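# Transfer the upright row of blocks into the tray

## Task

Place the entire row of blocks inside the tray so that they remain standing on their edges with their faces against one another, then open the grippers and pull both arms away from them.

## Robot and tools

Robot: two six-joint arms, left_arm and right_arm, each ending in a parallel two-finger gripper. Their bases sit at (+0.030, +0.271, 0) m (left, quat_wxyz +1.000, 0, 0, -0.009) and (-0.036, -0.333, 0) m (right, quat_wxyz +0.999, 0, 0, +0.042). Joint ranges in rad, base to hand: waist -2.618 to 3.054, shoulder 0.000 to 3.142, elbow 0.000 to 3.142, wrist pitch -1.571 to 1.571, wrist yaw -1.571 to 1.571, wrist roll -2.094 to 2.094. An elbow never quite reaches full extension. A wrist camera mount rides on each gripper and can collide with things.

Frames: the scene frame has its origin on the tabletop midway between the arms, +z up, +x pointing out across the table, and left_arm on the +y side. The names left and right do not refer to image sides. In each gripper's own frame the fingers extend along +z and close along y. The reported end_effector_position is the pinch point between the pads, roughly 1 cm short of the fingertips.

execute_actions(actions): actions is a list of up to 15 actions; each action is a list of up to 15 rows; each row holds 14 numbers in [-1, 1]: left_arm dx, dy, dz, rx, ry, rz, opening, then right_arm's seven in the same order. Both arms always need their seven numbers. One row lasts one control step (1/30 s); if an action has fewer than 15 rows, its final row repeats to fill 15 steps (0.5 s). dx..rz are an offset, expressed in that gripper's own axes, from the gripper's measured pose at the start of the action (for a call's first action, the most recent pose reported in this scene). Every row is relative to that same start, not to the prior row. Scale: 1.0 equals 0.6 m of translation or 180 degrees; rx, ry, rz form a single rotation vector. Opening is absolute, not an offset: +1 fully open (0.094 m), -1 closed. A row may carry 12 extra numbers in 0..1, joint stiffness multipliers for left_arm's six joints then right_arm's six, in Joint positions order; they persist until changed. An empty list just returns the current state and images.

Each step the commanded pose is limited to 70 mm and 16 degrees from the measured one, so large offsets need several actions; after an action an arm continues only to its last limited pose. When position and orientation conflict, position wins.

move(target, speed, blocking): target is one row of the same 14 (optionally 26) numbers, offsets measured from the pose in this scene's last result that shows one. Each gripper travels a straight line, turning the short way; both arms finish together, within 0.5 to 10 s (cut off at 10 s). speed is m/s, 0.002 to 0.5, default 0.25; rotation is capped at twice that in rad/s. Opening is applied at the start. The path ignores obstacles and the other arm; faster contact hits harder, and aiming beyond a contact presses harder. Actual speed can exceed the setting, especially with a near-straight arm. With blocking=false the result comes after 0.5 s while motion continues; you must call wait or stop before sending anything else. The result adds a move: line giving the ending (done, off_target, moving, held, fault; if one arm is named the other finished fine) and limits (paced = the sent pose was clipped; held = a check blocked some steps, after which the arm may lurch fast), plus each gripper's distance to its target.

wait(seconds): 0 to 10; arms keep their last command, a running move continues, and it returns early if the move ends. stop(): brakes a running move; it needs stopping distance; fingers keep moving. zoom_image(camera, region): camera is cam_high, cam_left_wrist or cam_right_wrist (each 504x504); region is [x0, y0, x1, y1] pixels from the top-left, at most 504 by 504. read_manual(section): licence texts only. finished_scene(scene): ends the given scene irreversibly after the last command has been held, and reports success; the goal must still hold. Replying without any tool call ends everything.

Results: a state line left_arm: ... | right_arm: ... with position (m) and quat_wxyz in the scene frame, possibly inaccurate at long reach; Hand target lines showing where each gripper is being driven; grip_measured on the command scale (last Joint positions value is opening in metres, each gripper off by up to about 1 mm); joint torques (noisy, offset); step readings with HELD where an arm was held back; pose unreachable when the clearance check altered a command; FAULT lines; MOTOR HOT from 75 °C, a 10 s arm stop at 90 °C, and at 100 °C the arm goes limp and drops.

Practice: arms usually settle a centimetre or more low, and zero offsets let them creep down. To hold an arm in place, send the correction to its desired pose in the first call of a reply and zeros afterward, raising the aim if it still sags. To grip, command roughly 0.03 below grip_measured (less for a gentler hold); pads push about 50 to 62 N. Occasional external tugs may act on held or loose items. The robot holds its last command while you compose a reply. Never let the arms strike or squeeze each other, never push blocks off the table, and avoid drops, slams, hard collisions and toppling the blocks; keep them upright and together, release, and retreat before finishing.

Each tool is called after "Emit:" as name(argument=value, ...), one argument or row to a line, values as JSON.

## Session

Emit:
execute_actions(
  actions=[],
)

Scene clock: 0.00 s.
left_arm: end_effector_position=(+0.3653, +0.2872, +0.2364) grip_measured=+1.000 end_effector_quat_wxyz=(+0.593, -0.247, +0.750, +0.156) | right_arm: end_effector_position=(+0.5864, -0.3765, +0.1557) grip_measured=+1.000 end_effector_quat_wxyz=(+0.603, +0.454, +0.579, -0.307)
Joint positions: left_arm=[-0.373  1.065  0.664 -0.021 -0.923 -0.405  0.094] | right_arm=[0.126 2.616 2.155 0.101 1.33  0.545 0.094]
Joint velocities: left_arm=[ 0.012 -0.002  0.002  0.037  0.037 -0.007  0.   ] | right_arm=[ 0.007 -0.012 -0.017  0.022 -0.066  0.051  0.   ]
Joint torques (N m, as the arm reports them, + toward a larger angle): no reading
Hand target (left_arm): +0.365, +0.288, +0.245; +0.602, -0.254, +0.742, +0.151
Hand target (right_arm): +0.586, -0.377, +0.167; +0.607, +0.458, +0.574, -0.304
Joint stiffness scale: left_arm=[1. 1. 1. 1. 1. 1.] | right_arm=[1. 1. 1. 1. 1. 1.]

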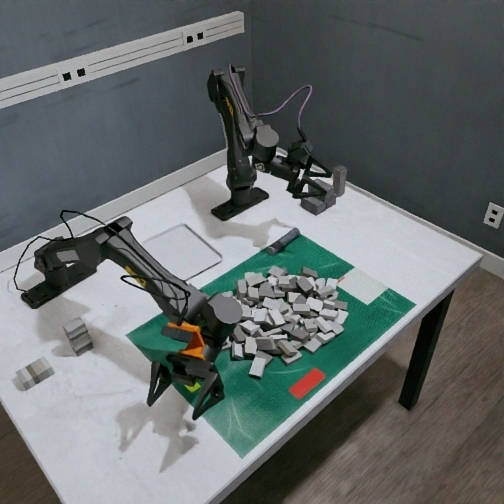

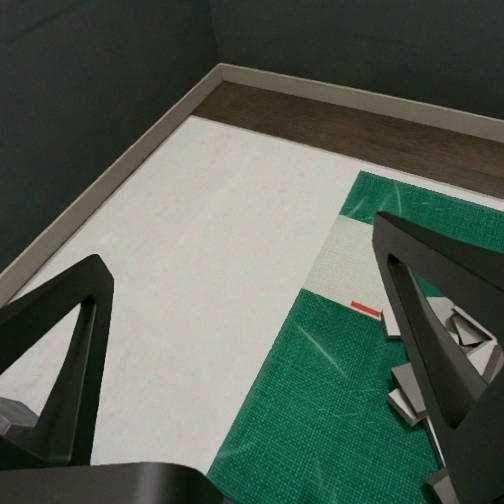

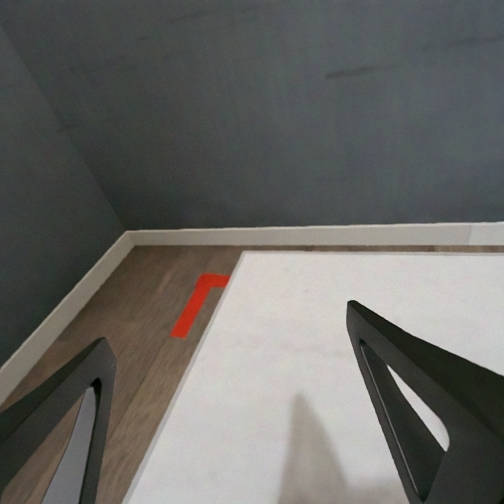

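Emit:
zoom_image(
  camera="cam_high",
  region=[0, 300, 130, 410],
)

Emit:
zoom_image(
  camera="cam_high",
  region=[260, 140, 390, 260],
)

Region (0, 300, 130, 410) of cam_high's 504x504 image, scaled by 3.877, with more detail than that image has; it fills the top 426 rows of this view, and the rest is white.

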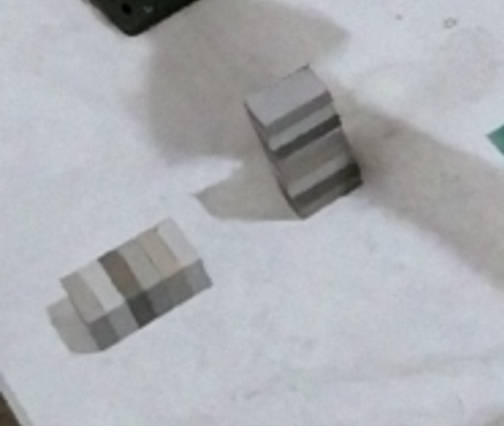

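Region (260, 140, 390, 260) of cam_high's 504x504 image, scaled by 3.877, with more detail than that image has; it fills the top 465 rows of this view, and the rest is white.

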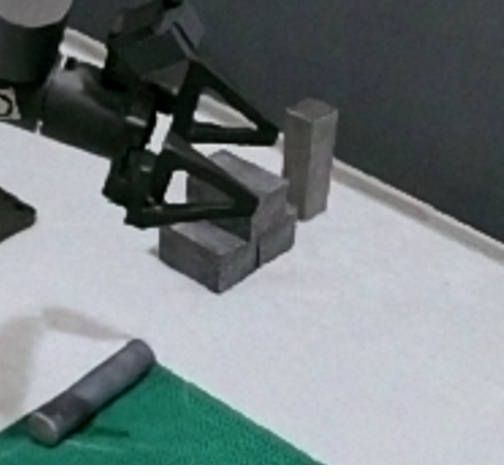

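Emit:
move(
  target=[0,0,0,0,0,0,1,-0.276,-0.628,-0.098,-0.229,0.449,-0.338,1],
)

Scene clock: 15.53 s.
left_arm: end_effector_position=(+0.3654, +0.2871, +0.2363) grip_measured=+1.000 end_effector_quat_wxyz=(+0.593, -0.247, +0.750, +0.155) | right_arm: end_effector_position=(+0.2120, -0.5034, +0.2644) grip_measured=+1.000 end_effector_quat_wxyz=(+0.114, +0.009, +0.990, -0.084)
Joint positions: left_arm=[-0.373  1.065  0.664 -0.021 -0.922 -0.405  0.094] | right_arm=[-0.68   1.533  1.791 -1.544  0.014 -0.581  0.094]
Joint velocities: left_arm=[-0.007  0.002 -0.022 -0.022 -0.007  0.007  0.   ] | right_arm=[-0.007 -0.002 -0.007 -0.037 -0.037 -0.007  0.   ]
Joint torques (N m, as the arm reports them, + toward a larger angle): left_arm=[-0.07 -2.5   7.21  1.3  -0.21  0.02] | right_arm=[-0.6  -5.69  5.46  0.71  0.   -0.12]
Hand target (left_arm): +0.365, +0.287, +0.236; +0.593, -0.247, +0.750, +0.156
Hand target (right_arm): +0.205, -0.500, +0.263; +0.108, +0.007, +0.991, -0.079
Off the commanded pose (left_arm): 0.000 m, 0 deg.
Off the commanded pose (right_arm): 0.019 m, 16 deg; orientation clipped at the last step of the last action.
Joint stiffness scale: left_arm=[1. 1. 1. 1. 1. 1.] | right_arm=[1. 1. 1. 1. 1. 1.]
joint sent to its limit (right arm) — the command would take joint 4 (wrist pitch) past its lower limit, so that joint was sent only as far as its limit.
move: off_target (right_arm); limits=paced

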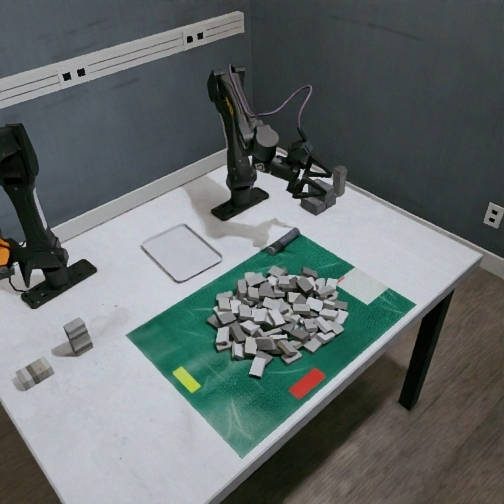

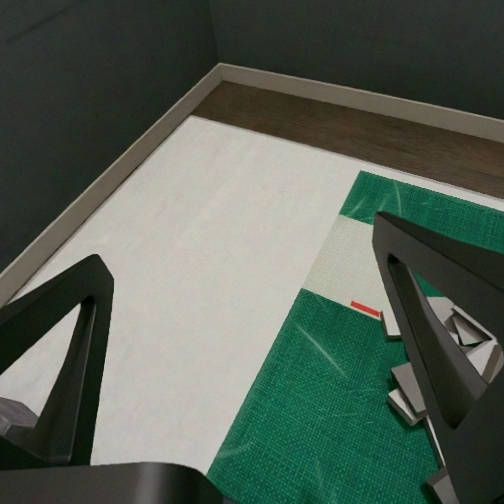

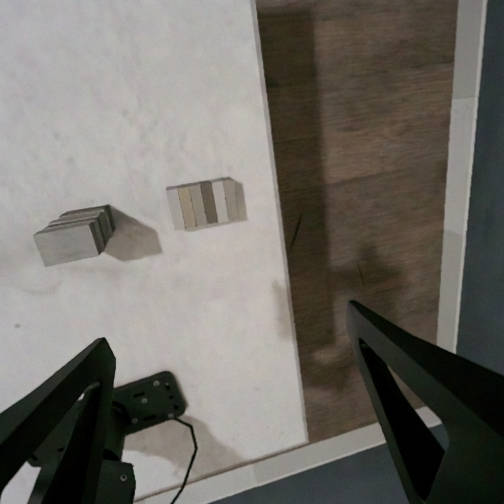

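Emit:
move(
  target=[0,0,0,0,0,0,1,-0.027,0.137,0.157,-0.054,0.073,-0.006,1],
)

Scene clock: 21.77 s.
left_arm: end_effector_position=(+0.3654, +0.2870, +0.2363) grip_measured=+1.000 end_effector_quat_wxyz=(+0.593, -0.247, +0.750, +0.155) | right_arm: end_effector_position=(+0.2471, -0.4391, +0.1620) grip_measured=+1.000 end_effector_quat_wxyz=(-0.012, -0.001, +1.000, -0.000)
Joint positions: left_arm=[-0.373  1.065  0.664 -0.021 -0.921 -0.405  0.094] | right_arm=[-0.44   1.715  1.595 -1.474  0.008 -0.359  0.094]
Joint velocities: left_arm=[ 0.007 -0.012  0.007  0.022  0.037 -0.022  0.   ] | right_arm=[ 0.007  0.002 -0.007  0.007 -0.051  0.037  0.   ]
Joint torques (N m, as the arm reports them, + toward a larger angle): left_arm=[ 0.01 -2.4   7.22  1.29 -0.21 -0.01] | right_arm=[ 0.55 -7.01  6.37  0.45 -0.07  0.05]
Hand target (left_arm): +0.365, +0.287, +0.236; +0.593, -0.247, +0.750, +0.155
Hand target (right_arm): +0.250, -0.437, +0.162; -0.002, +0.001, +1.000, +0.001
Off the commanded pose (left_arm): 0.000 m, 0 deg.
Off the commanded pose (right_arm): 0.005 m, 1 deg.
Joint stiffness scale: left_arm=[1. 1. 1. 1. 1. 1.] | right_arm=[1. 1. 1. 1. 1. 1.]
move: done

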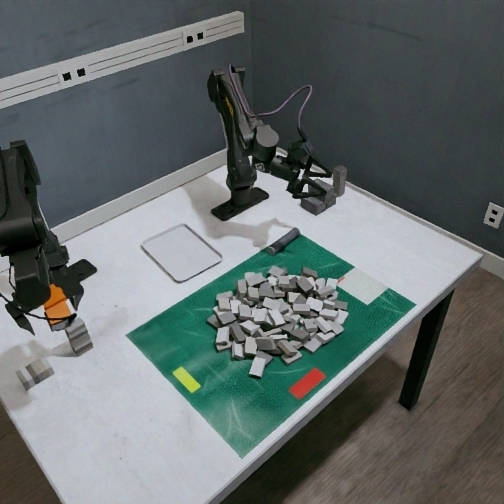

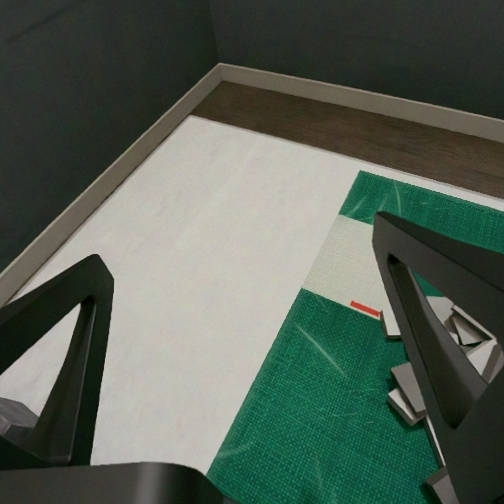

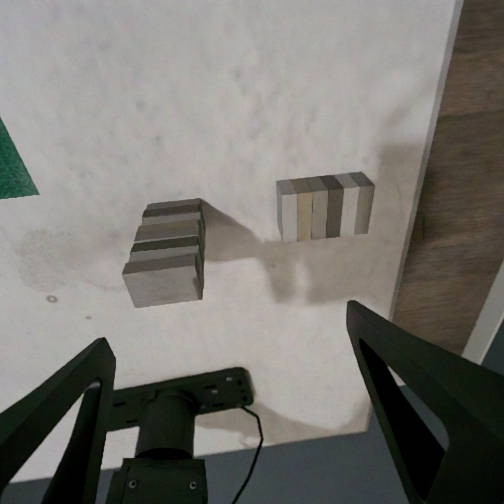

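Emit:
move(
  target=[0,0,0,0,0,0,1,0,-0.125,0.09,0,0,0,1],
)

Scene clock: 24.13 s.
left_arm: end_effector_position=(+0.3655, +0.2869, +0.2362) grip_measured=+1.000 end_effector_quat_wxyz=(+0.593, -0.246, +0.750, +0.155) | right_arm: end_effector_position=(+0.2446, -0.5141, +0.1081) grip_measured=+1.000 end_effector_quat_wxyz=(-0.019, +0.002, +1.000, +0.003)
Joint positions: left_arm=[-0.373  1.065  0.664 -0.021 -0.921 -0.405  0.094] | right_arm=[-0.651  1.845  1.539 -1.3    0.016 -0.563  0.094]
Joint velocities: left_arm=[ 0.007  0.002 -0.007  0.022  0.037 -0.037  0.   ] | right_arm=[-0.007  0.002  0.007 -0.022  0.066 -0.066  0.   ]
Joint torques (N m, as the arm reports them, + toward a larger angle): left_arm=[-0.02 -2.46  7.2   1.29 -0.2  -0.01] | right_arm=[-0.29 -8.17  6.25  0.39  0.05 -0.11]
Hand target (left_arm): +0.365, +0.287, +0.236; +0.593, -0.246, +0.750, +0.155
Hand target (right_arm): +0.246, -0.516, +0.108; -0.012, -0.001, +1.000, -0.002
Off the commanded pose (left_arm): 0.000 m, 0 deg.
Off the commanded pose (right_arm): 0.001 m, 1 deg.
Joint stiffness scale: left_arm=[1. 1. 1. 1. 1. 1.] | right_arm=[1. 1. 1. 1. 1. 1.]
move: done

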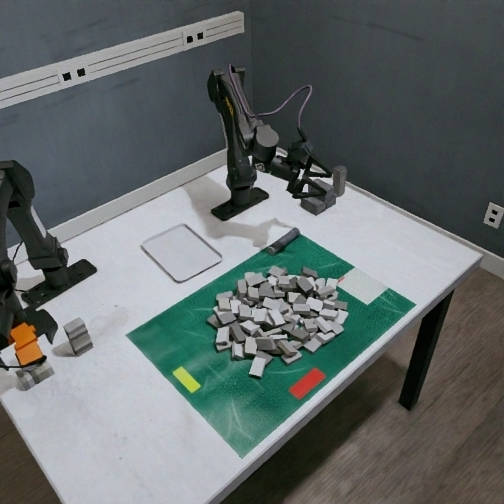

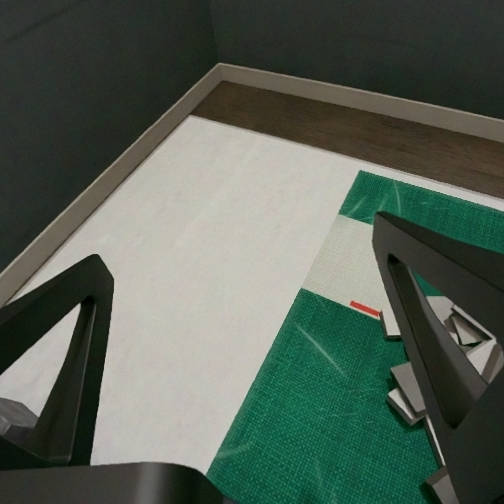

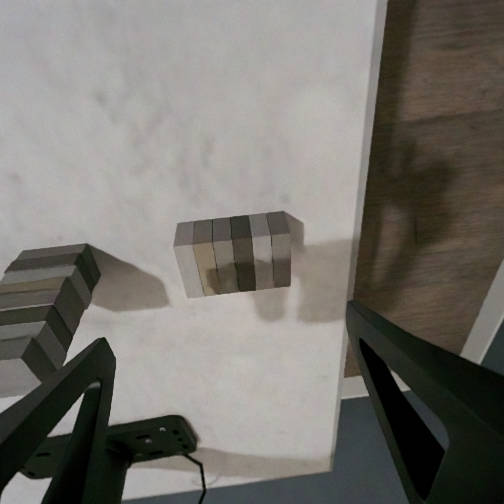

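Emit:
move(
  target=[0,0,0,0,0,0,1,0,0,0.075,0,0,0,1],
  speed=0.1,
)

Scene clock: 27.77 s.
left_arm: end_effector_position=(+0.3655, +0.2867, +0.2362) grip_measured=+1.000 end_effector_quat_wxyz=(+0.593, -0.246, +0.751, +0.155) | right_arm: end_effector_position=(+0.2425, -0.5127, +0.0668) grip_measured=+1.000 end_effector_quat_wxyz=(-0.021, +0.001, +1.000, +0.004)
Joint positions: left_arm=[-0.373  1.065  0.664 -0.021 -0.92  -0.405  0.094] | right_arm=[-0.651  1.863  1.398 -1.146  0.016 -0.565  0.094]
Joint velocities: left_arm=[-0.002  0.007  0.002  0.022  0.051 -0.007  0.   ] | right_arm=[-0.017  0.002  0.002  0.051  0.022  0.007  0.   ]
Joint torques (N m, as the arm reports them, + toward a larger angle): left_arm=[ 0.01 -2.51  7.32  1.29 -0.21 -0.02] | right_arm=[-0.35 -7.54  5.95  0.4   0.07 -0.05]
Hand target (left_arm): +0.365, +0.287, +0.236; +0.593, -0.246, +0.751, +0.155
Hand target (right_arm): +0.242, -0.514, +0.063; -0.019, +0.002, +1.000, +0.003
Off the commanded pose (left_arm): 0.000 m, 0 deg.
Off the commanded pose (right_arm): 0.004 m, 0 deg.
Joint stiffness scale: left_arm=[1. 1. 1. 1. 1. 1.] | right_arm=[1. 1. 1. 1. 1. 1.]
move: done

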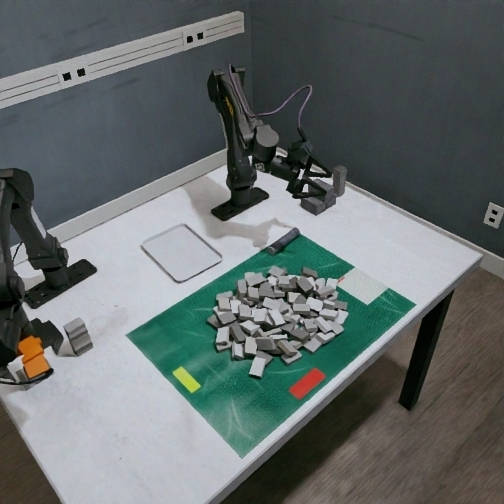

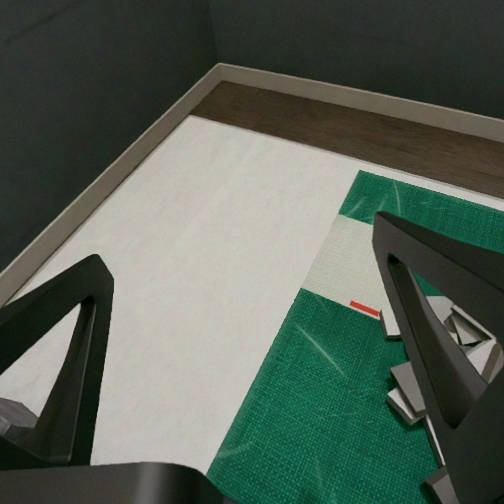

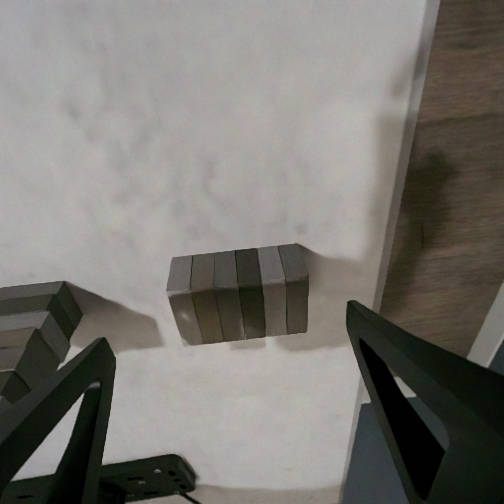

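Emit:
move(
  target=[0,0,0,0,0,0,1,0,-0.006,0.06,0,0,-0.028,1],
  speed=0.06,
)

Scene clock: 31.03 s.
left_arm: end_effector_position=(+0.3656, +0.2867, +0.2362) grip_measured=+1.000 end_effector_quat_wxyz=(+0.593, -0.246, +0.751, +0.154) | right_arm: end_effector_position=(+0.2437, -0.5135, +0.0360) grip_measured=+1.000 end_effector_quat_wxyz=(-0.021, -0.045, +0.999, +0.005)
Joint positions: left_arm=[-0.373  1.065  0.664 -0.021 -0.919 -0.405  0.094] | right_arm=[-0.651  1.9    1.319 -1.029  0.016 -0.656  0.094]
Joint velocities: left_arm=[ 0.007  0.002  0.012 -0.007  0.051  0.022  0.   ] | right_arm=[-0.012  0.017 -0.017 -0.037  0.007  0.037  0.   ]
Joint torques (N m, as the arm reports them, + toward a larger angle): left_arm=[ 0.09 -2.38  7.29  1.3  -0.23 -0.01] | right_arm=[-1.19 -7.48  5.59  0.37  0.06 -0.15]
Hand target (left_arm): +0.366, +0.287, +0.236; +0.593, -0.246, +0.751, +0.155
Hand target (right_arm): +0.240, -0.516, +0.031; -0.021, -0.043, +0.999, +0.005
Off the commanded pose (left_arm): 0.000 m, 0 deg.
Off the commanded pose (right_arm): 0.006 m, 0 deg.
Joint stiffness scale: left_arm=[1. 1. 1. 1. 1. 1.] | right_arm=[1. 1. 1. 1. 1. 1.]
move: done

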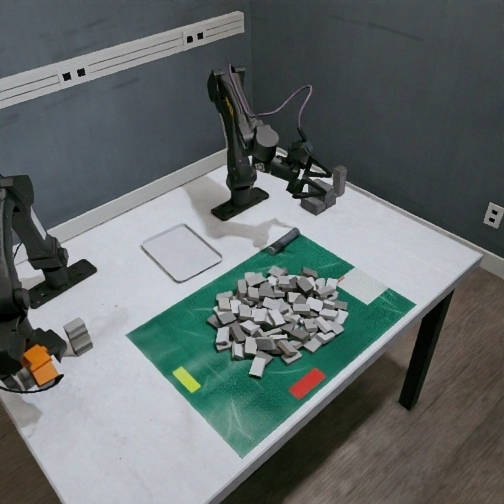

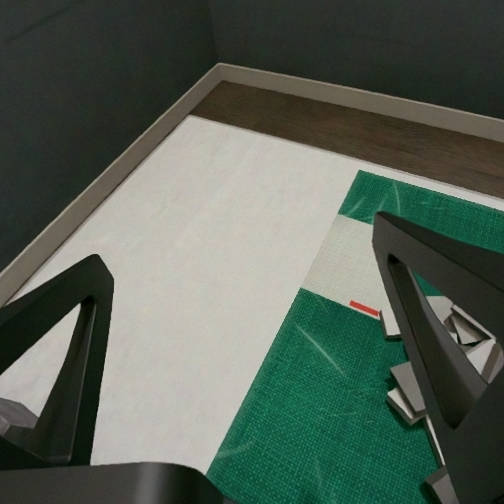

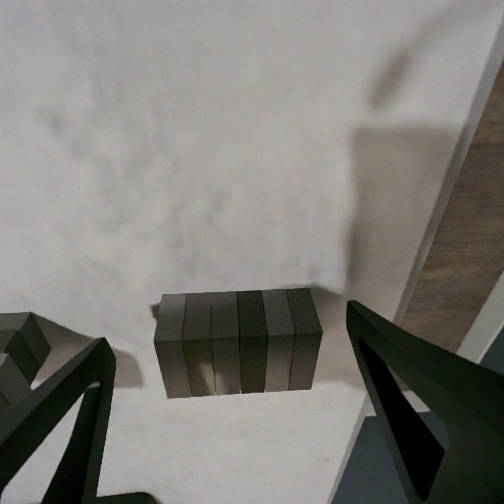

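Emit:
move(
  target=[0,0,0,0,0,0,1,0.008,-0.005,0.035,0,0,0,1],
  speed=0.04,
)

Scene clock: 33.57 s.
left_arm: end_effector_position=(+0.3656, +0.2866, +0.2361) grip_measured=+1.000 end_effector_quat_wxyz=(+0.593, -0.246, +0.751, +0.154) | right_arm: end_effector_position=(+0.2407, -0.5151, +0.0201) grip_measured=+1.000 end_effector_quat_wxyz=(-0.021, -0.045, +0.999, +0.005)
Joint positions: left_arm=[-0.373  1.065  0.664 -0.021 -0.919 -0.405  0.094] | right_arm=[-0.66   1.916  1.274 -0.968  0.016 -0.666  0.094]
Joint velocities: left_arm=[ 0.002 -0.017 -0.012  0.022 -0.037 -0.022  0.   ] | right_arm=[-0.017 -0.007  0.007  0.022  0.022 -0.007  0.   ]
Joint torques (N m, as the arm reports them, + toward a larger angle): left_arm=[-0.05 -2.47  7.29  1.28 -0.19 -0.01] | right_arm=[-0.93 -7.5   5.41  0.41  0.09 -0.12]
Hand target (left_arm): +0.366, +0.287, +0.236; +0.593, -0.246, +0.751, +0.154
Hand target (right_arm): +0.238, -0.517, +0.015; -0.021, -0.045, +0.999, +0.005
Off the commanded pose (left_arm): 0.000 m, 0 deg.
Off the commanded pose (right_arm): 0.006 m, 0 deg.
Joint stiffness scale: left_arm=[1. 1. 1. 1. 1. 1.] | right_arm=[1. 1. 1. 1. 1. 1.]
move: done

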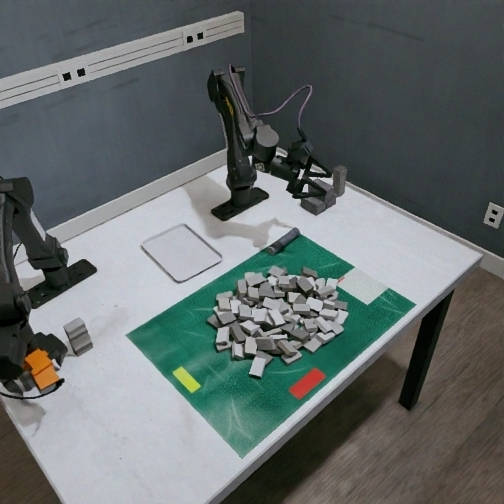

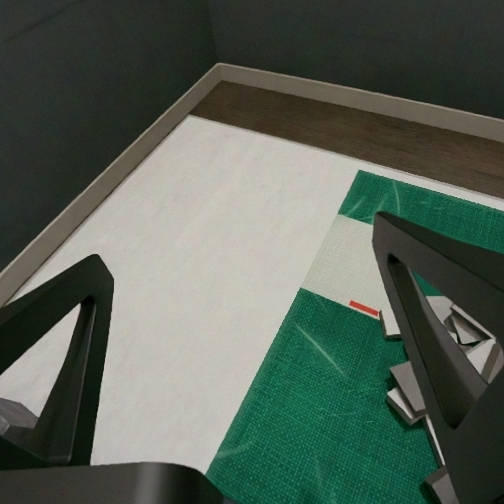

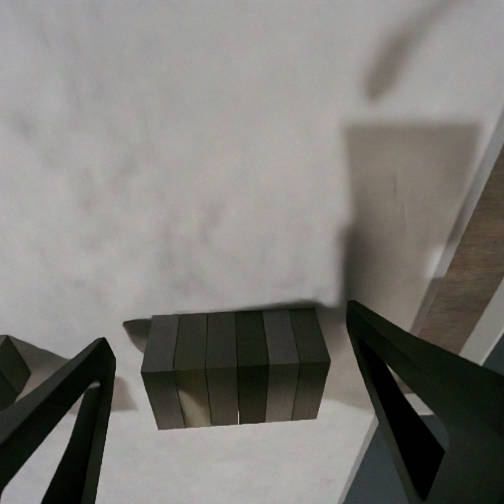

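Emit:
move(
  target=[0,0,0,0,0,0,1,0.025,-0.003,0.015,0,0,0,1],
  speed=0.03,
)

Emit:
move(
  target=[0,0,0,0,0,0,1,0,0,0,0,0,0,0.5],
)

Scene clock: 36.13 s.
left_arm: end_effector_position=(+0.3657, +0.2865, +0.2361) grip_measured=+1.000 end_effector_quat_wxyz=(+0.593, -0.246, +0.751, +0.154) | right_arm: end_effector_position=(+0.2285, -0.5156, +0.0113) grip_measured=+1.000 end_effector_quat_wxyz=(-0.028, -0.047, +0.998, +0.011)
Joint positions: left_arm=[-0.373  1.065  0.664 -0.021 -0.918 -0.405  0.094] | right_arm=[-0.682  1.912  1.229 -0.946  0.016 -0.691  0.094]
Joint velocities: left_arm=[ 0.017  0.002  0.002 -0.051 -0.066  0.022  0.   ] | right_arm=[ 0.007 -0.007 -0.007 -0.022  0.022 -0.051  0.   ]
Joint torques (N m, as the arm reports them, + toward a larger angle): left_arm=[-0.04 -2.5   7.26  1.29 -0.19  0.01] | right_arm=[-1.19 -8.94  4.65  0.38  0.09 -0.14]
Hand target (left_arm): +0.366, +0.287, +0.236; +0.593, -0.246, +0.751, +0.154
Hand target (right_arm): +0.225, -0.518, +0.012; -0.021, -0.045, +0.999, +0.005
Off the commanded pose (left_arm): 0.000 m, 0 deg.
Off the commanded pose (right_arm): 0.004 m, 1 deg.
Joint stiffness scale: left_arm=[1. 1. 1. 1. 1. 1.] | right_arm=[1. 1. 1. 1. 1. 1.]
move: done

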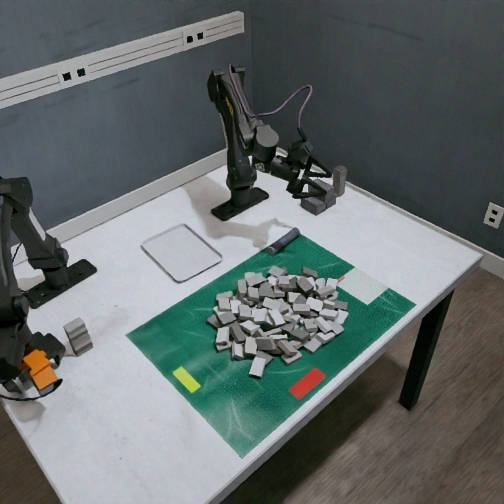

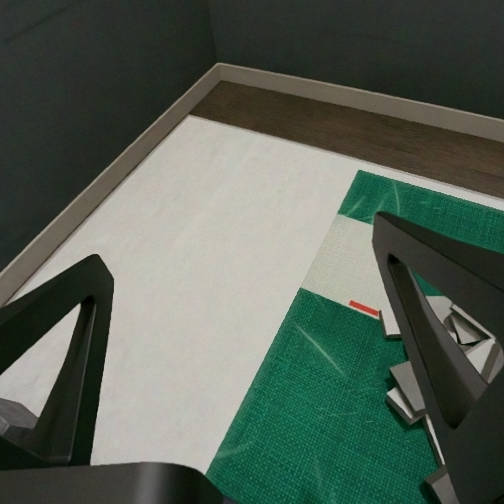

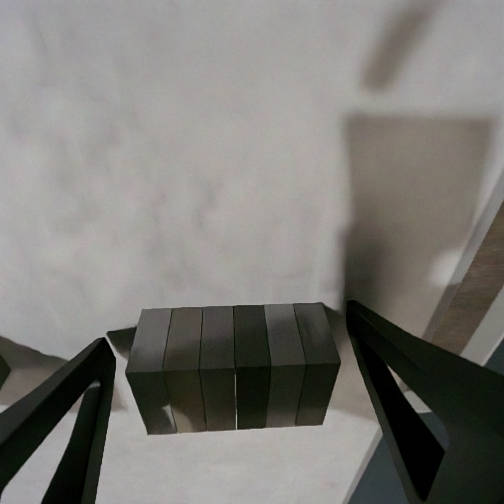

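Scene clock: 36.63 s.
left_arm: end_effector_position=(+0.3658, +0.2863, +0.2360) grip_measured=+1.000 end_effector_quat_wxyz=(+0.593, -0.245, +0.751, +0.154) | right_arm: end_effector_position=(+0.2284, -0.5161, +0.0113) grip_measured=+0.503 end_effector_quat_wxyz=(-0.028, -0.047, +0.998, +0.010)
Joint positions: left_arm=[-0.373  1.065  0.664 -0.021 -0.917 -0.405  0.094] | right_arm=[-0.682  1.912  1.229 -0.945  0.018 -0.691  0.071]
Joint velocities: left_arm=[ 0.007  0.002 -0.007 -0.007 -0.007 -0.051  0.   ] | right_arm=[-0.012  0.002  0.007 -0.037 -0.066 -0.022 -0.001]
Joint torques (N m, as the arm reports them, + toward a larger angle): left_arm=[ 0.1  -2.47  7.25  1.29 -0.19 -0.02] | right_arm=[ 0.01 -7.61  6.87  0.13  0.04 -0.03]
Hand target (left_arm): +0.366, +0.286, +0.236; +0.593, -0.246, +0.751, +0.154
Hand target (right_arm): +0.228, -0.516, +0.011; -0.028, -0.047, +0.998, +0.011
Off the commanded pose (left_arm): 0.000 m, 0 deg.
Off the commanded pose (right_arm): 0.000 m, 0 deg.
Joint stiffness scale: left_arm=[1. 1. 1. 1. 1. 1.] | right_arm=[1. 1. 1. 1. 1. 1.]
move: done

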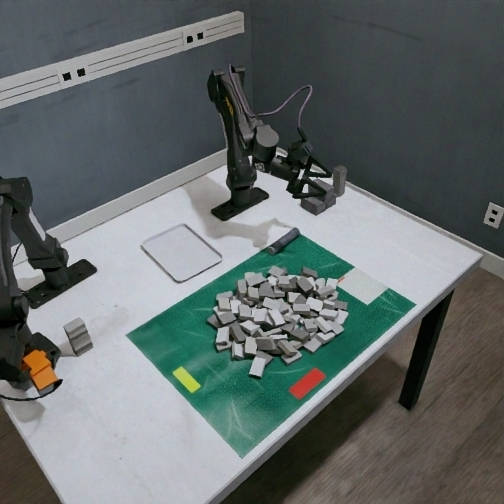

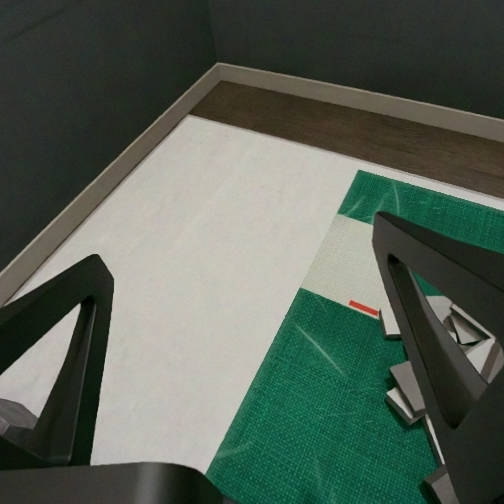

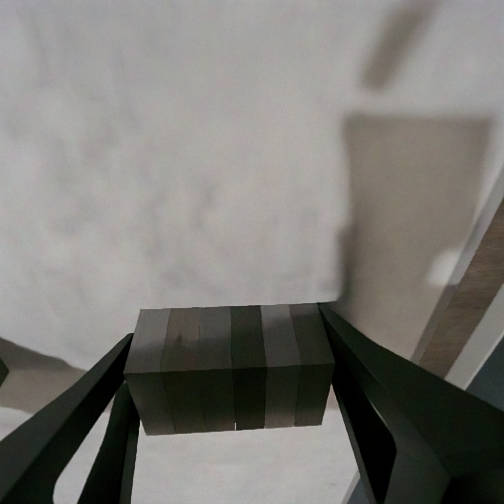

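Just touching; squeeze.

Emit:
move(
  target=[0,0,0,0,0,0,1,0,0,0,0,0,0,0.4],
)

Emit:
move(
  target=[0,0,0,0,0,0,1,0,0,-0.25,0,0,0,0.4],
  speed=0.08,
)

Scene clock: 38.50 s.
left_arm: end_effector_position=(+0.3658, +0.2863, +0.2360) grip_measured=+1.000 end_effector_quat_wxyz=(+0.593, -0.245, +0.751, +0.153) | right_arm: end_effector_position=(+0.2284, -0.5162, +0.0113) grip_measured=+0.431 end_effector_quat_wxyz=(-0.029, -0.047, +0.998, +0.009)
Joint positions: left_arm=[-0.373  1.065  0.664 -0.021 -0.917 -0.405  0.094] | right_arm=[-0.682  1.912  1.229 -0.945  0.019 -0.691  0.067]
Joint velocities: left_arm=[-0.002 -0.007 -0.017 -0.037 -0.051  0.022  0.   ] | right_arm=[ 0.012 -0.002  0.012  0.051 -0.022 -0.007  0.   ]
Joint torques (N m, as the arm reports them, + toward a larger angle): left_arm=[-0.09 -2.41  7.2   1.29 -0.2  -0.02] | right_arm=[ 0.04 -7.49  6.91  0.13  0.06 -0.02]
Hand target (left_arm): +0.366, +0.286, +0.236; +0.593, -0.246, +0.751, +0.154
Hand target (right_arm): +0.228, -0.516, +0.011; -0.028, -0.047, +0.998, +0.010
Off the commanded pose (left_arm): 0.000 m, 0 deg.
Off the commanded pose (right_arm): 0.000 m, 0 deg.
Joint stiffness scale: left_arm=[1. 1. 1. 1. 1. 1.] | right_arm=[1. 1. 1. 1. 1. 1.]
move: done

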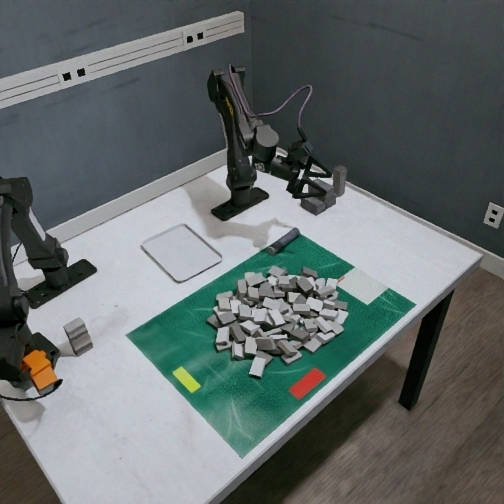

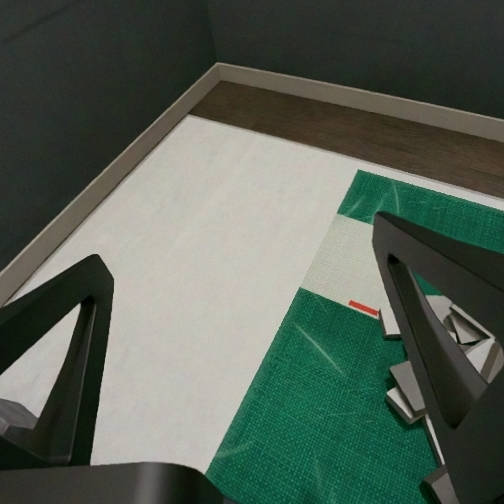

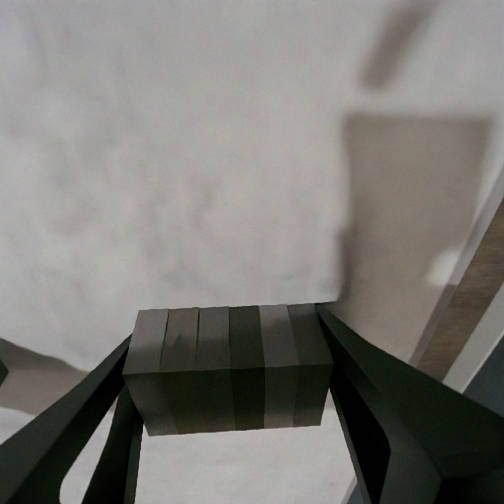

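Scene clock: 40.97 s.
left_arm: end_effector_position=(+0.3658, +0.2862, +0.2360) grip_measured=+1.000 end_effector_quat_wxyz=(+0.593, -0.245, +0.751, +0.153) | right_arm: end_effector_position=(+0.2362, -0.5215, +0.1413) grip_measured=+0.431 end_effector_quat_wxyz=(-0.042, -0.045, +0.998, +0.019)
Joint positions: left_arm=[-0.373  1.065  0.664 -0.021 -0.916 -0.405  0.094] | right_arm=[-0.682  1.887  1.724 -1.496  0.019 -0.687  0.067]
Joint velocities: left_arm=[ 0.007 -0.002  0.007  0.007  0.007 -0.037  0.   ] | right_arm=[ 0.007  0.007  0.002  0.022  0.007 -0.007  0.   ]
Joint torques (N m, as the arm reports them, + toward a larger angle): left_arm=[-0.11 -2.38  7.34  1.31 -0.19 -0.01] | right_arm=[ 1.24 -9.26 11.97 -0.38  0.06  0.05]
Hand target (left_arm): +0.366, +0.286, +0.236; +0.593, -0.245, +0.751, +0.153
Hand target (right_arm): +0.239, -0.518, +0.161; -0.028, -0.047, +0.998, +0.009
Off the commanded pose (left_arm): 0.000 m, 0 deg.
Off the commanded pose (right_arm): 0.020 m, 2 deg.
Joint stiffness scale: left_arm=[1. 1. 1. 1. 1. 1.] | right_arm=[1. 1. 1. 1. 1. 1.]
move: off_target (right_arm)

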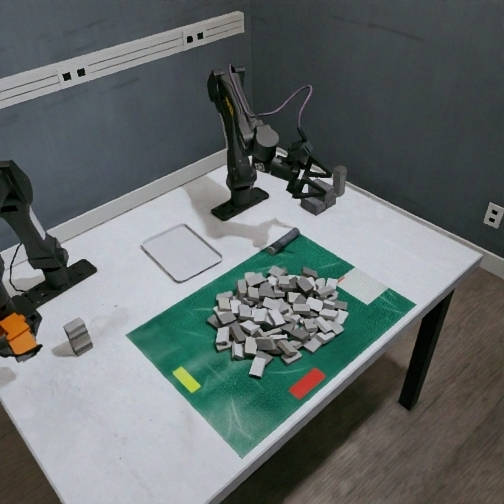

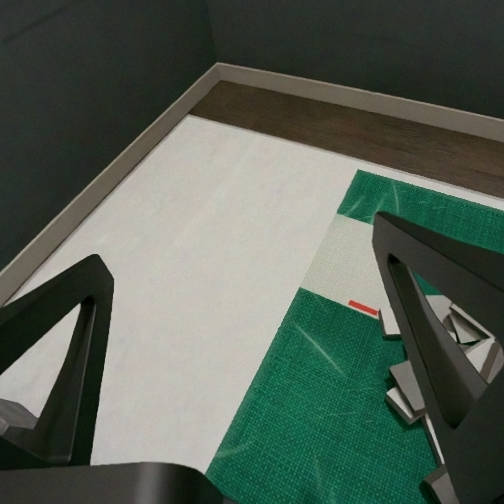

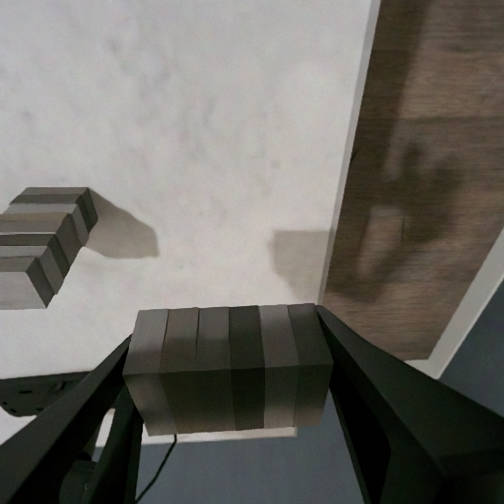

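Emit:
move(
  target=[0,0,0,0,0,0,1,0.117,0.85,-0.02,0,0,0,0.4],
  speed=0.12,
)

Scene clock: 50.70 s.
left_arm: end_effector_position=(+0.3659, +0.2861, +0.2359) grip_measured=+1.000 end_effector_quat_wxyz=(+0.593, -0.245, +0.751, +0.153) | right_arm: end_effector_position=(+0.1153, -0.0161, +0.1618) grip_measured=+0.431 end_effector_quat_wxyz=(-0.051, -0.047, +0.997, +0.014)
Joint positions: left_arm=[-0.373  1.065  0.664 -0.021 -0.915 -0.405  0.094] | right_arm=[ 0.986  1.916  1.844 -1.527 -0.103  0.975  0.067]
Joint velocities: left_arm=[ 0.002  0.012 -0.022 -0.037  0.037 -0.051  0.   ] | right_arm=[-0.002 -0.002 -0.007 -0.051  0.007 -0.022  0.   ]
Joint torques (N m, as the arm reports them, + toward a larger angle): left_arm=[ 0.   -2.41  7.21  1.3  -0.22  0.02] | right_arm=[ 0.46 -9.4  12.36 -0.15 -0.16  0.05]
Hand target (left_arm): +0.366, +0.286, +0.236; +0.593, -0.245, +0.751, +0.153
Hand target (right_arm): +0.113, -0.013, +0.182; -0.045, -0.045, +0.997, +0.035
Off the commanded pose (left_arm): 0.000 m, 0 deg.
Off the commanded pose (right_arm): 0.021 m, 1 deg.
Joint stiffness scale: left_arm=[1. 1. 1. 1. 1. 1.] | right_arm=[1. 1. 1. 1. 1. 1.]
joint sent to its limit (right arm) — the command would take joint 4 (wrist pitch) past its lower limit, so that joint was sent only as far as its limit.
move: off_target (right_arm)

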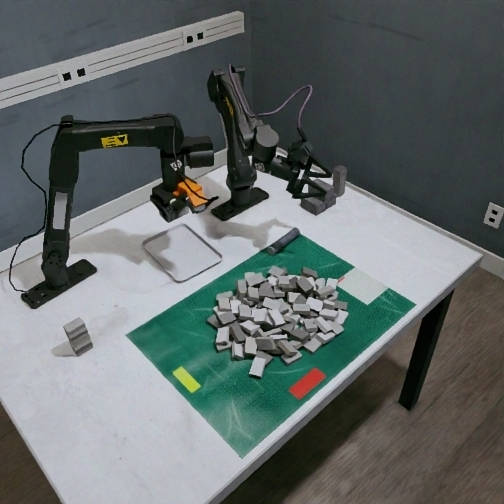

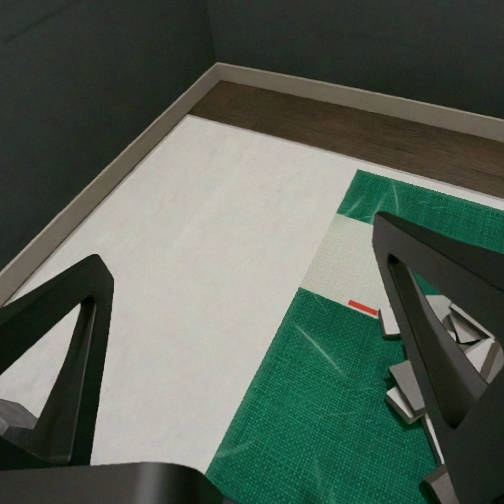

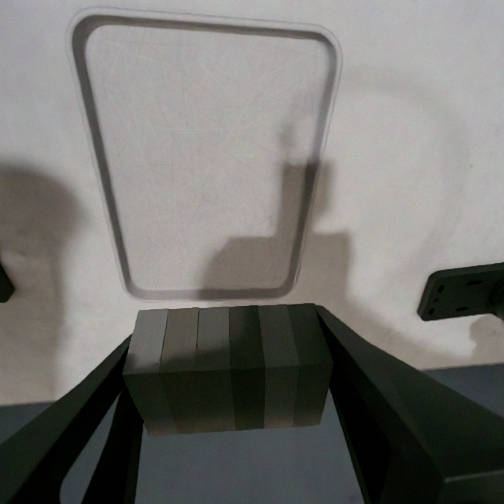

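Emit:
move(
  target=[0,0,0,0,0,0,1,-0.035,0.02,0.2,0,0,0,0.4],
  speed=0.06,
)

Scene clock: 57.53 s.
left_arm: end_effector_position=(+0.3660, +0.2859, +0.2359) grip_measured=+1.000 end_effector_quat_wxyz=(+0.593, -0.245, +0.752, +0.152) | right_arm: end_effector_position=(+0.1225, -0.0034, +0.0321) grip_measured=+0.431 end_effector_quat_wxyz=(-0.057, -0.045, +0.997, +0.003)
Joint positions: left_arm=[-0.373  1.065  0.664 -0.021 -0.914 -0.405  0.094] | right_arm=[ 0.986  2.035  1.491 -1.081 -0.101  0.978  0.067]
Joint velocities: left_arm=[-0.002 -0.007 -0.007  0.022 -0.022 -0.007  0.   ] | right_arm=[ 0.002  0.012 -0.002 -0.007 -0.051  0.007  0.001]
Joint torques (N m, as the arm reports them, + toward a larger angle): left_arm=[ 0.01 -2.57  7.31  1.3  -0.21  0.  ] | right_arm=[  0.23 -10.5    6.94   0.12  -0.04  -0.04]
Hand target (left_arm): +0.366, +0.286, +0.236; +0.593, -0.245, +0.752, +0.153
Hand target (right_arm): +0.122, -0.001, +0.040; -0.051, -0.046, +0.997, +0.014
Off the commanded pose (left_arm): 0.000 m, 0 deg.
Off the commanded pose (right_arm): 0.010 m, 1 deg.
Joint stiffness scale: left_arm=[1. 1. 1. 1. 1. 1.] | right_arm=[1. 1. 1. 1. 1. 1.]
move: done

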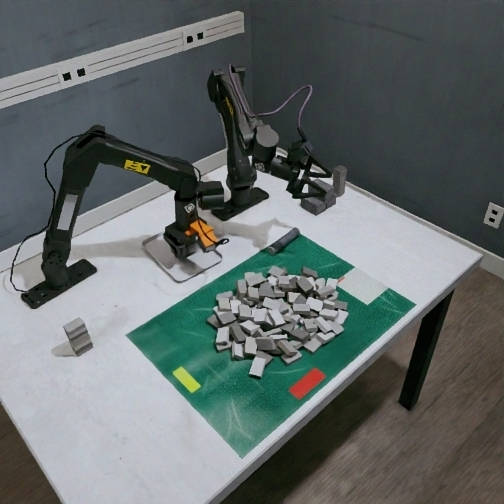

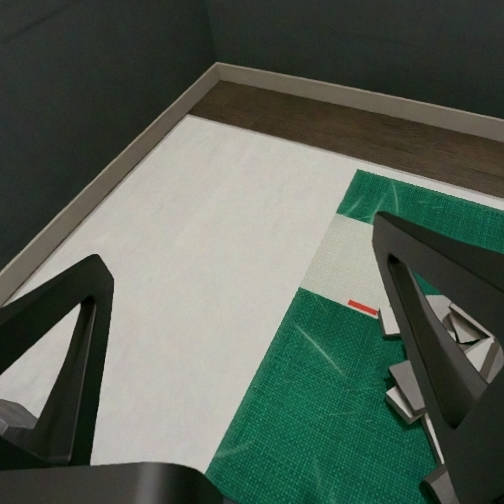

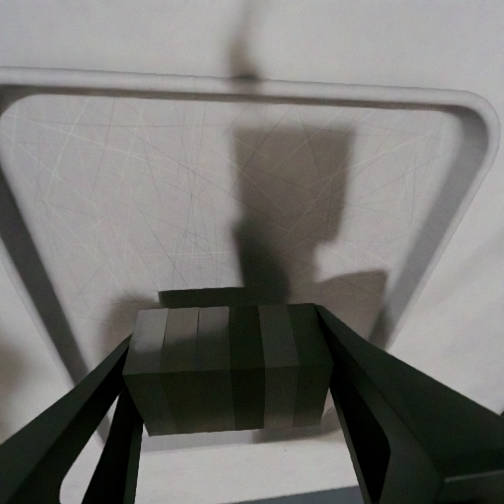

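Emit:
move(
  target=[0,0,0,0,0,0,1,-0.05,0,0.0,0,0,0,0.4],
  speed=0.04,
)

Emit:
move(
  target=[0,0,0,0,0,0,1,0,0,0.012,0,0,0,0.4],
  speed=0.02,
)

Scene clock: 60.33 s.
left_arm: end_effector_position=(+0.3660, +0.2858, +0.2358) grip_measured=+1.000 end_effector_quat_wxyz=(+0.593, -0.245, +0.752, +0.152) | right_arm: end_effector_position=(+0.1428, -0.0068, +0.0147) grip_measured=+0.431 end_effector_quat_wxyz=(-0.067, -0.046, +0.997, -0.008)
Joint positions: left_arm=[-0.373  1.065  0.664 -0.021 -0.914 -0.405  0.094] | right_arm=[ 0.933  2.112  1.534 -1.082 -0.102  0.92   0.067]
Joint velocities: left_arm=[-0.002  0.002  0.007  0.051 -0.022  0.007  0.   ] | right_arm=[-0.012  0.007 -0.017 -0.007 -0.022  0.007 -0.   ]
Joint torques (N m, as the arm reports them, + toward a larger angle): left_arm=[-0.05 -2.44  7.24  1.31 -0.19  0.04] | right_arm=[-1.07 -9.82 11.25 -0.22  0.06 -0.08]
Hand target (left_arm): +0.366, +0.286, +0.236; +0.593, -0.245, +0.752, +0.152
Hand target (right_arm): +0.152, -0.001, +0.028; -0.056, -0.045, +0.997, +0.004
Off the commanded pose (left_arm): 0.000 m, 0 deg.
Off the commanded pose (right_arm): 0.018 m, 2 deg.
Joint stiffness scale: left_arm=[1. 1. 1. 1. 1. 1.] | right_arm=[1. 1. 1. 1. 1. 1.]
move: off_target (right_arm)

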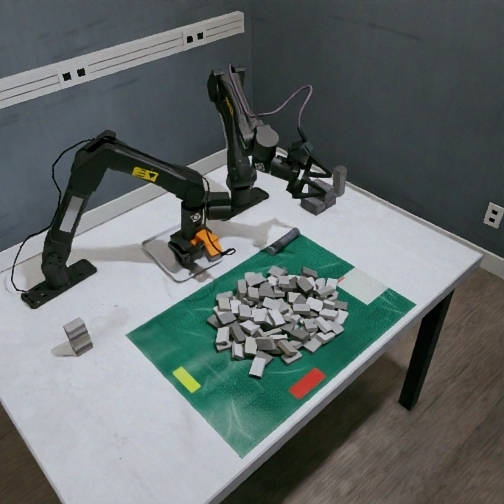

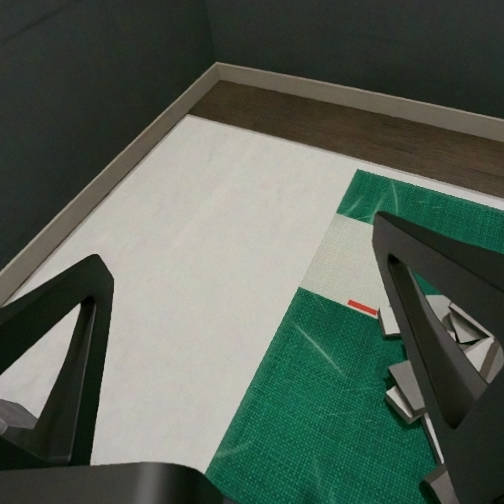

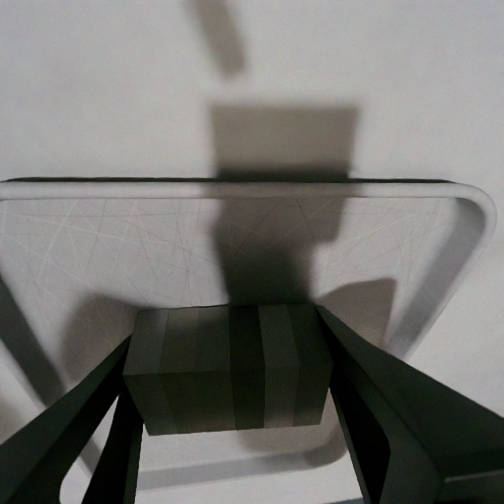

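Scene clock: 61.03 s.
left_arm: end_effector_position=(+0.3660, +0.2858, +0.2358) grip_measured=+1.000 end_effector_quat_wxyz=(+0.593, -0.245, +0.752, +0.152) | right_arm: end_effector_position=(+0.1426, -0.0070, +0.0140) grip_measured=+0.431 end_effector_quat_wxyz=(-0.068, -0.046, +0.997, -0.009)
Joint positions: left_arm=[-0.373  1.065  0.664 -0.021 -0.913 -0.405  0.094] | right_arm=[ 0.933  2.114  1.534 -1.082 -0.103  0.92   0.067]
Joint velocities: left_arm=[ 0.002  0.002 -0.012  0.066  0.007  0.007  0.   ] | right_arm=[-0.007 -0.007  0.007  0.007 -0.022 -0.037 -0.   ]
Joint torques (N m, as the arm reports them, + toward a larger angle): left_arm=[-0.06 -2.53  7.24  1.28 -0.22  0.01] | right_arm=[ 0.17 -8.95  5.22  0.36 -0.02 -0.02]
Hand target (left_arm): +0.366, +0.286, +0.236; +0.593, -0.245, +0.752, +0.152
Hand target (right_arm): +0.142, -0.007, +0.008; -0.068, -0.046, +0.997, -0.008
Off the commanded pose (left_arm): 0.000 m, 0 deg.
Off the commanded pose (right_arm): 0.006 m, 0 deg.
Joint stiffness scale: left_arm=[1. 1. 1. 1. 1. 1.] | right_arm=[1. 1. 1. 1. 1. 1.]
move: done

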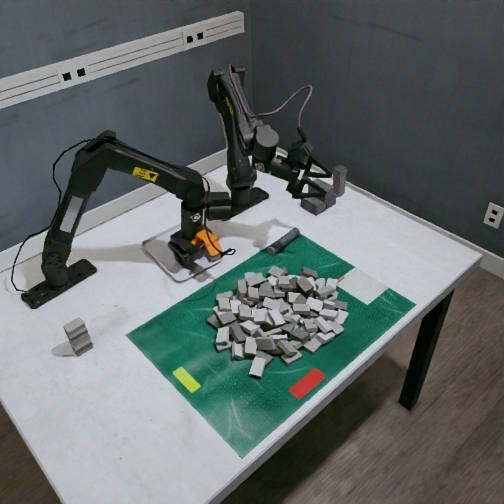

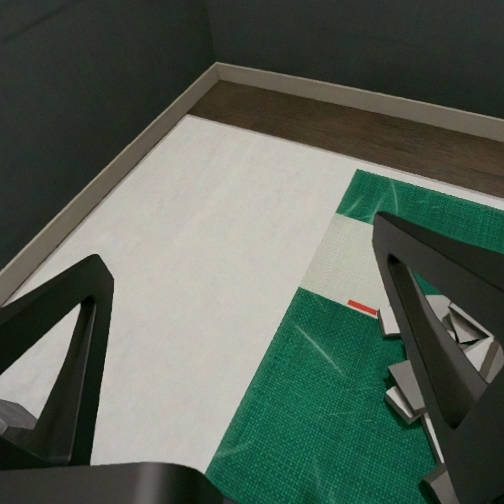

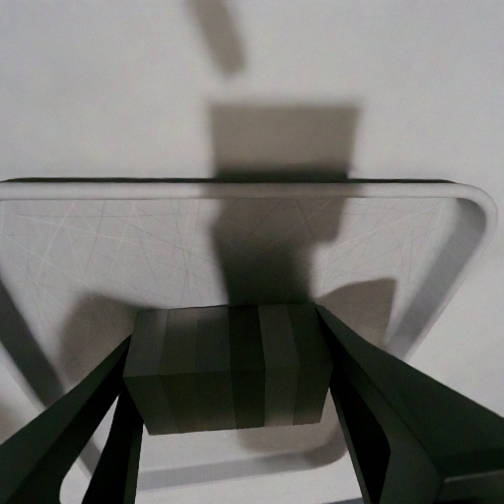

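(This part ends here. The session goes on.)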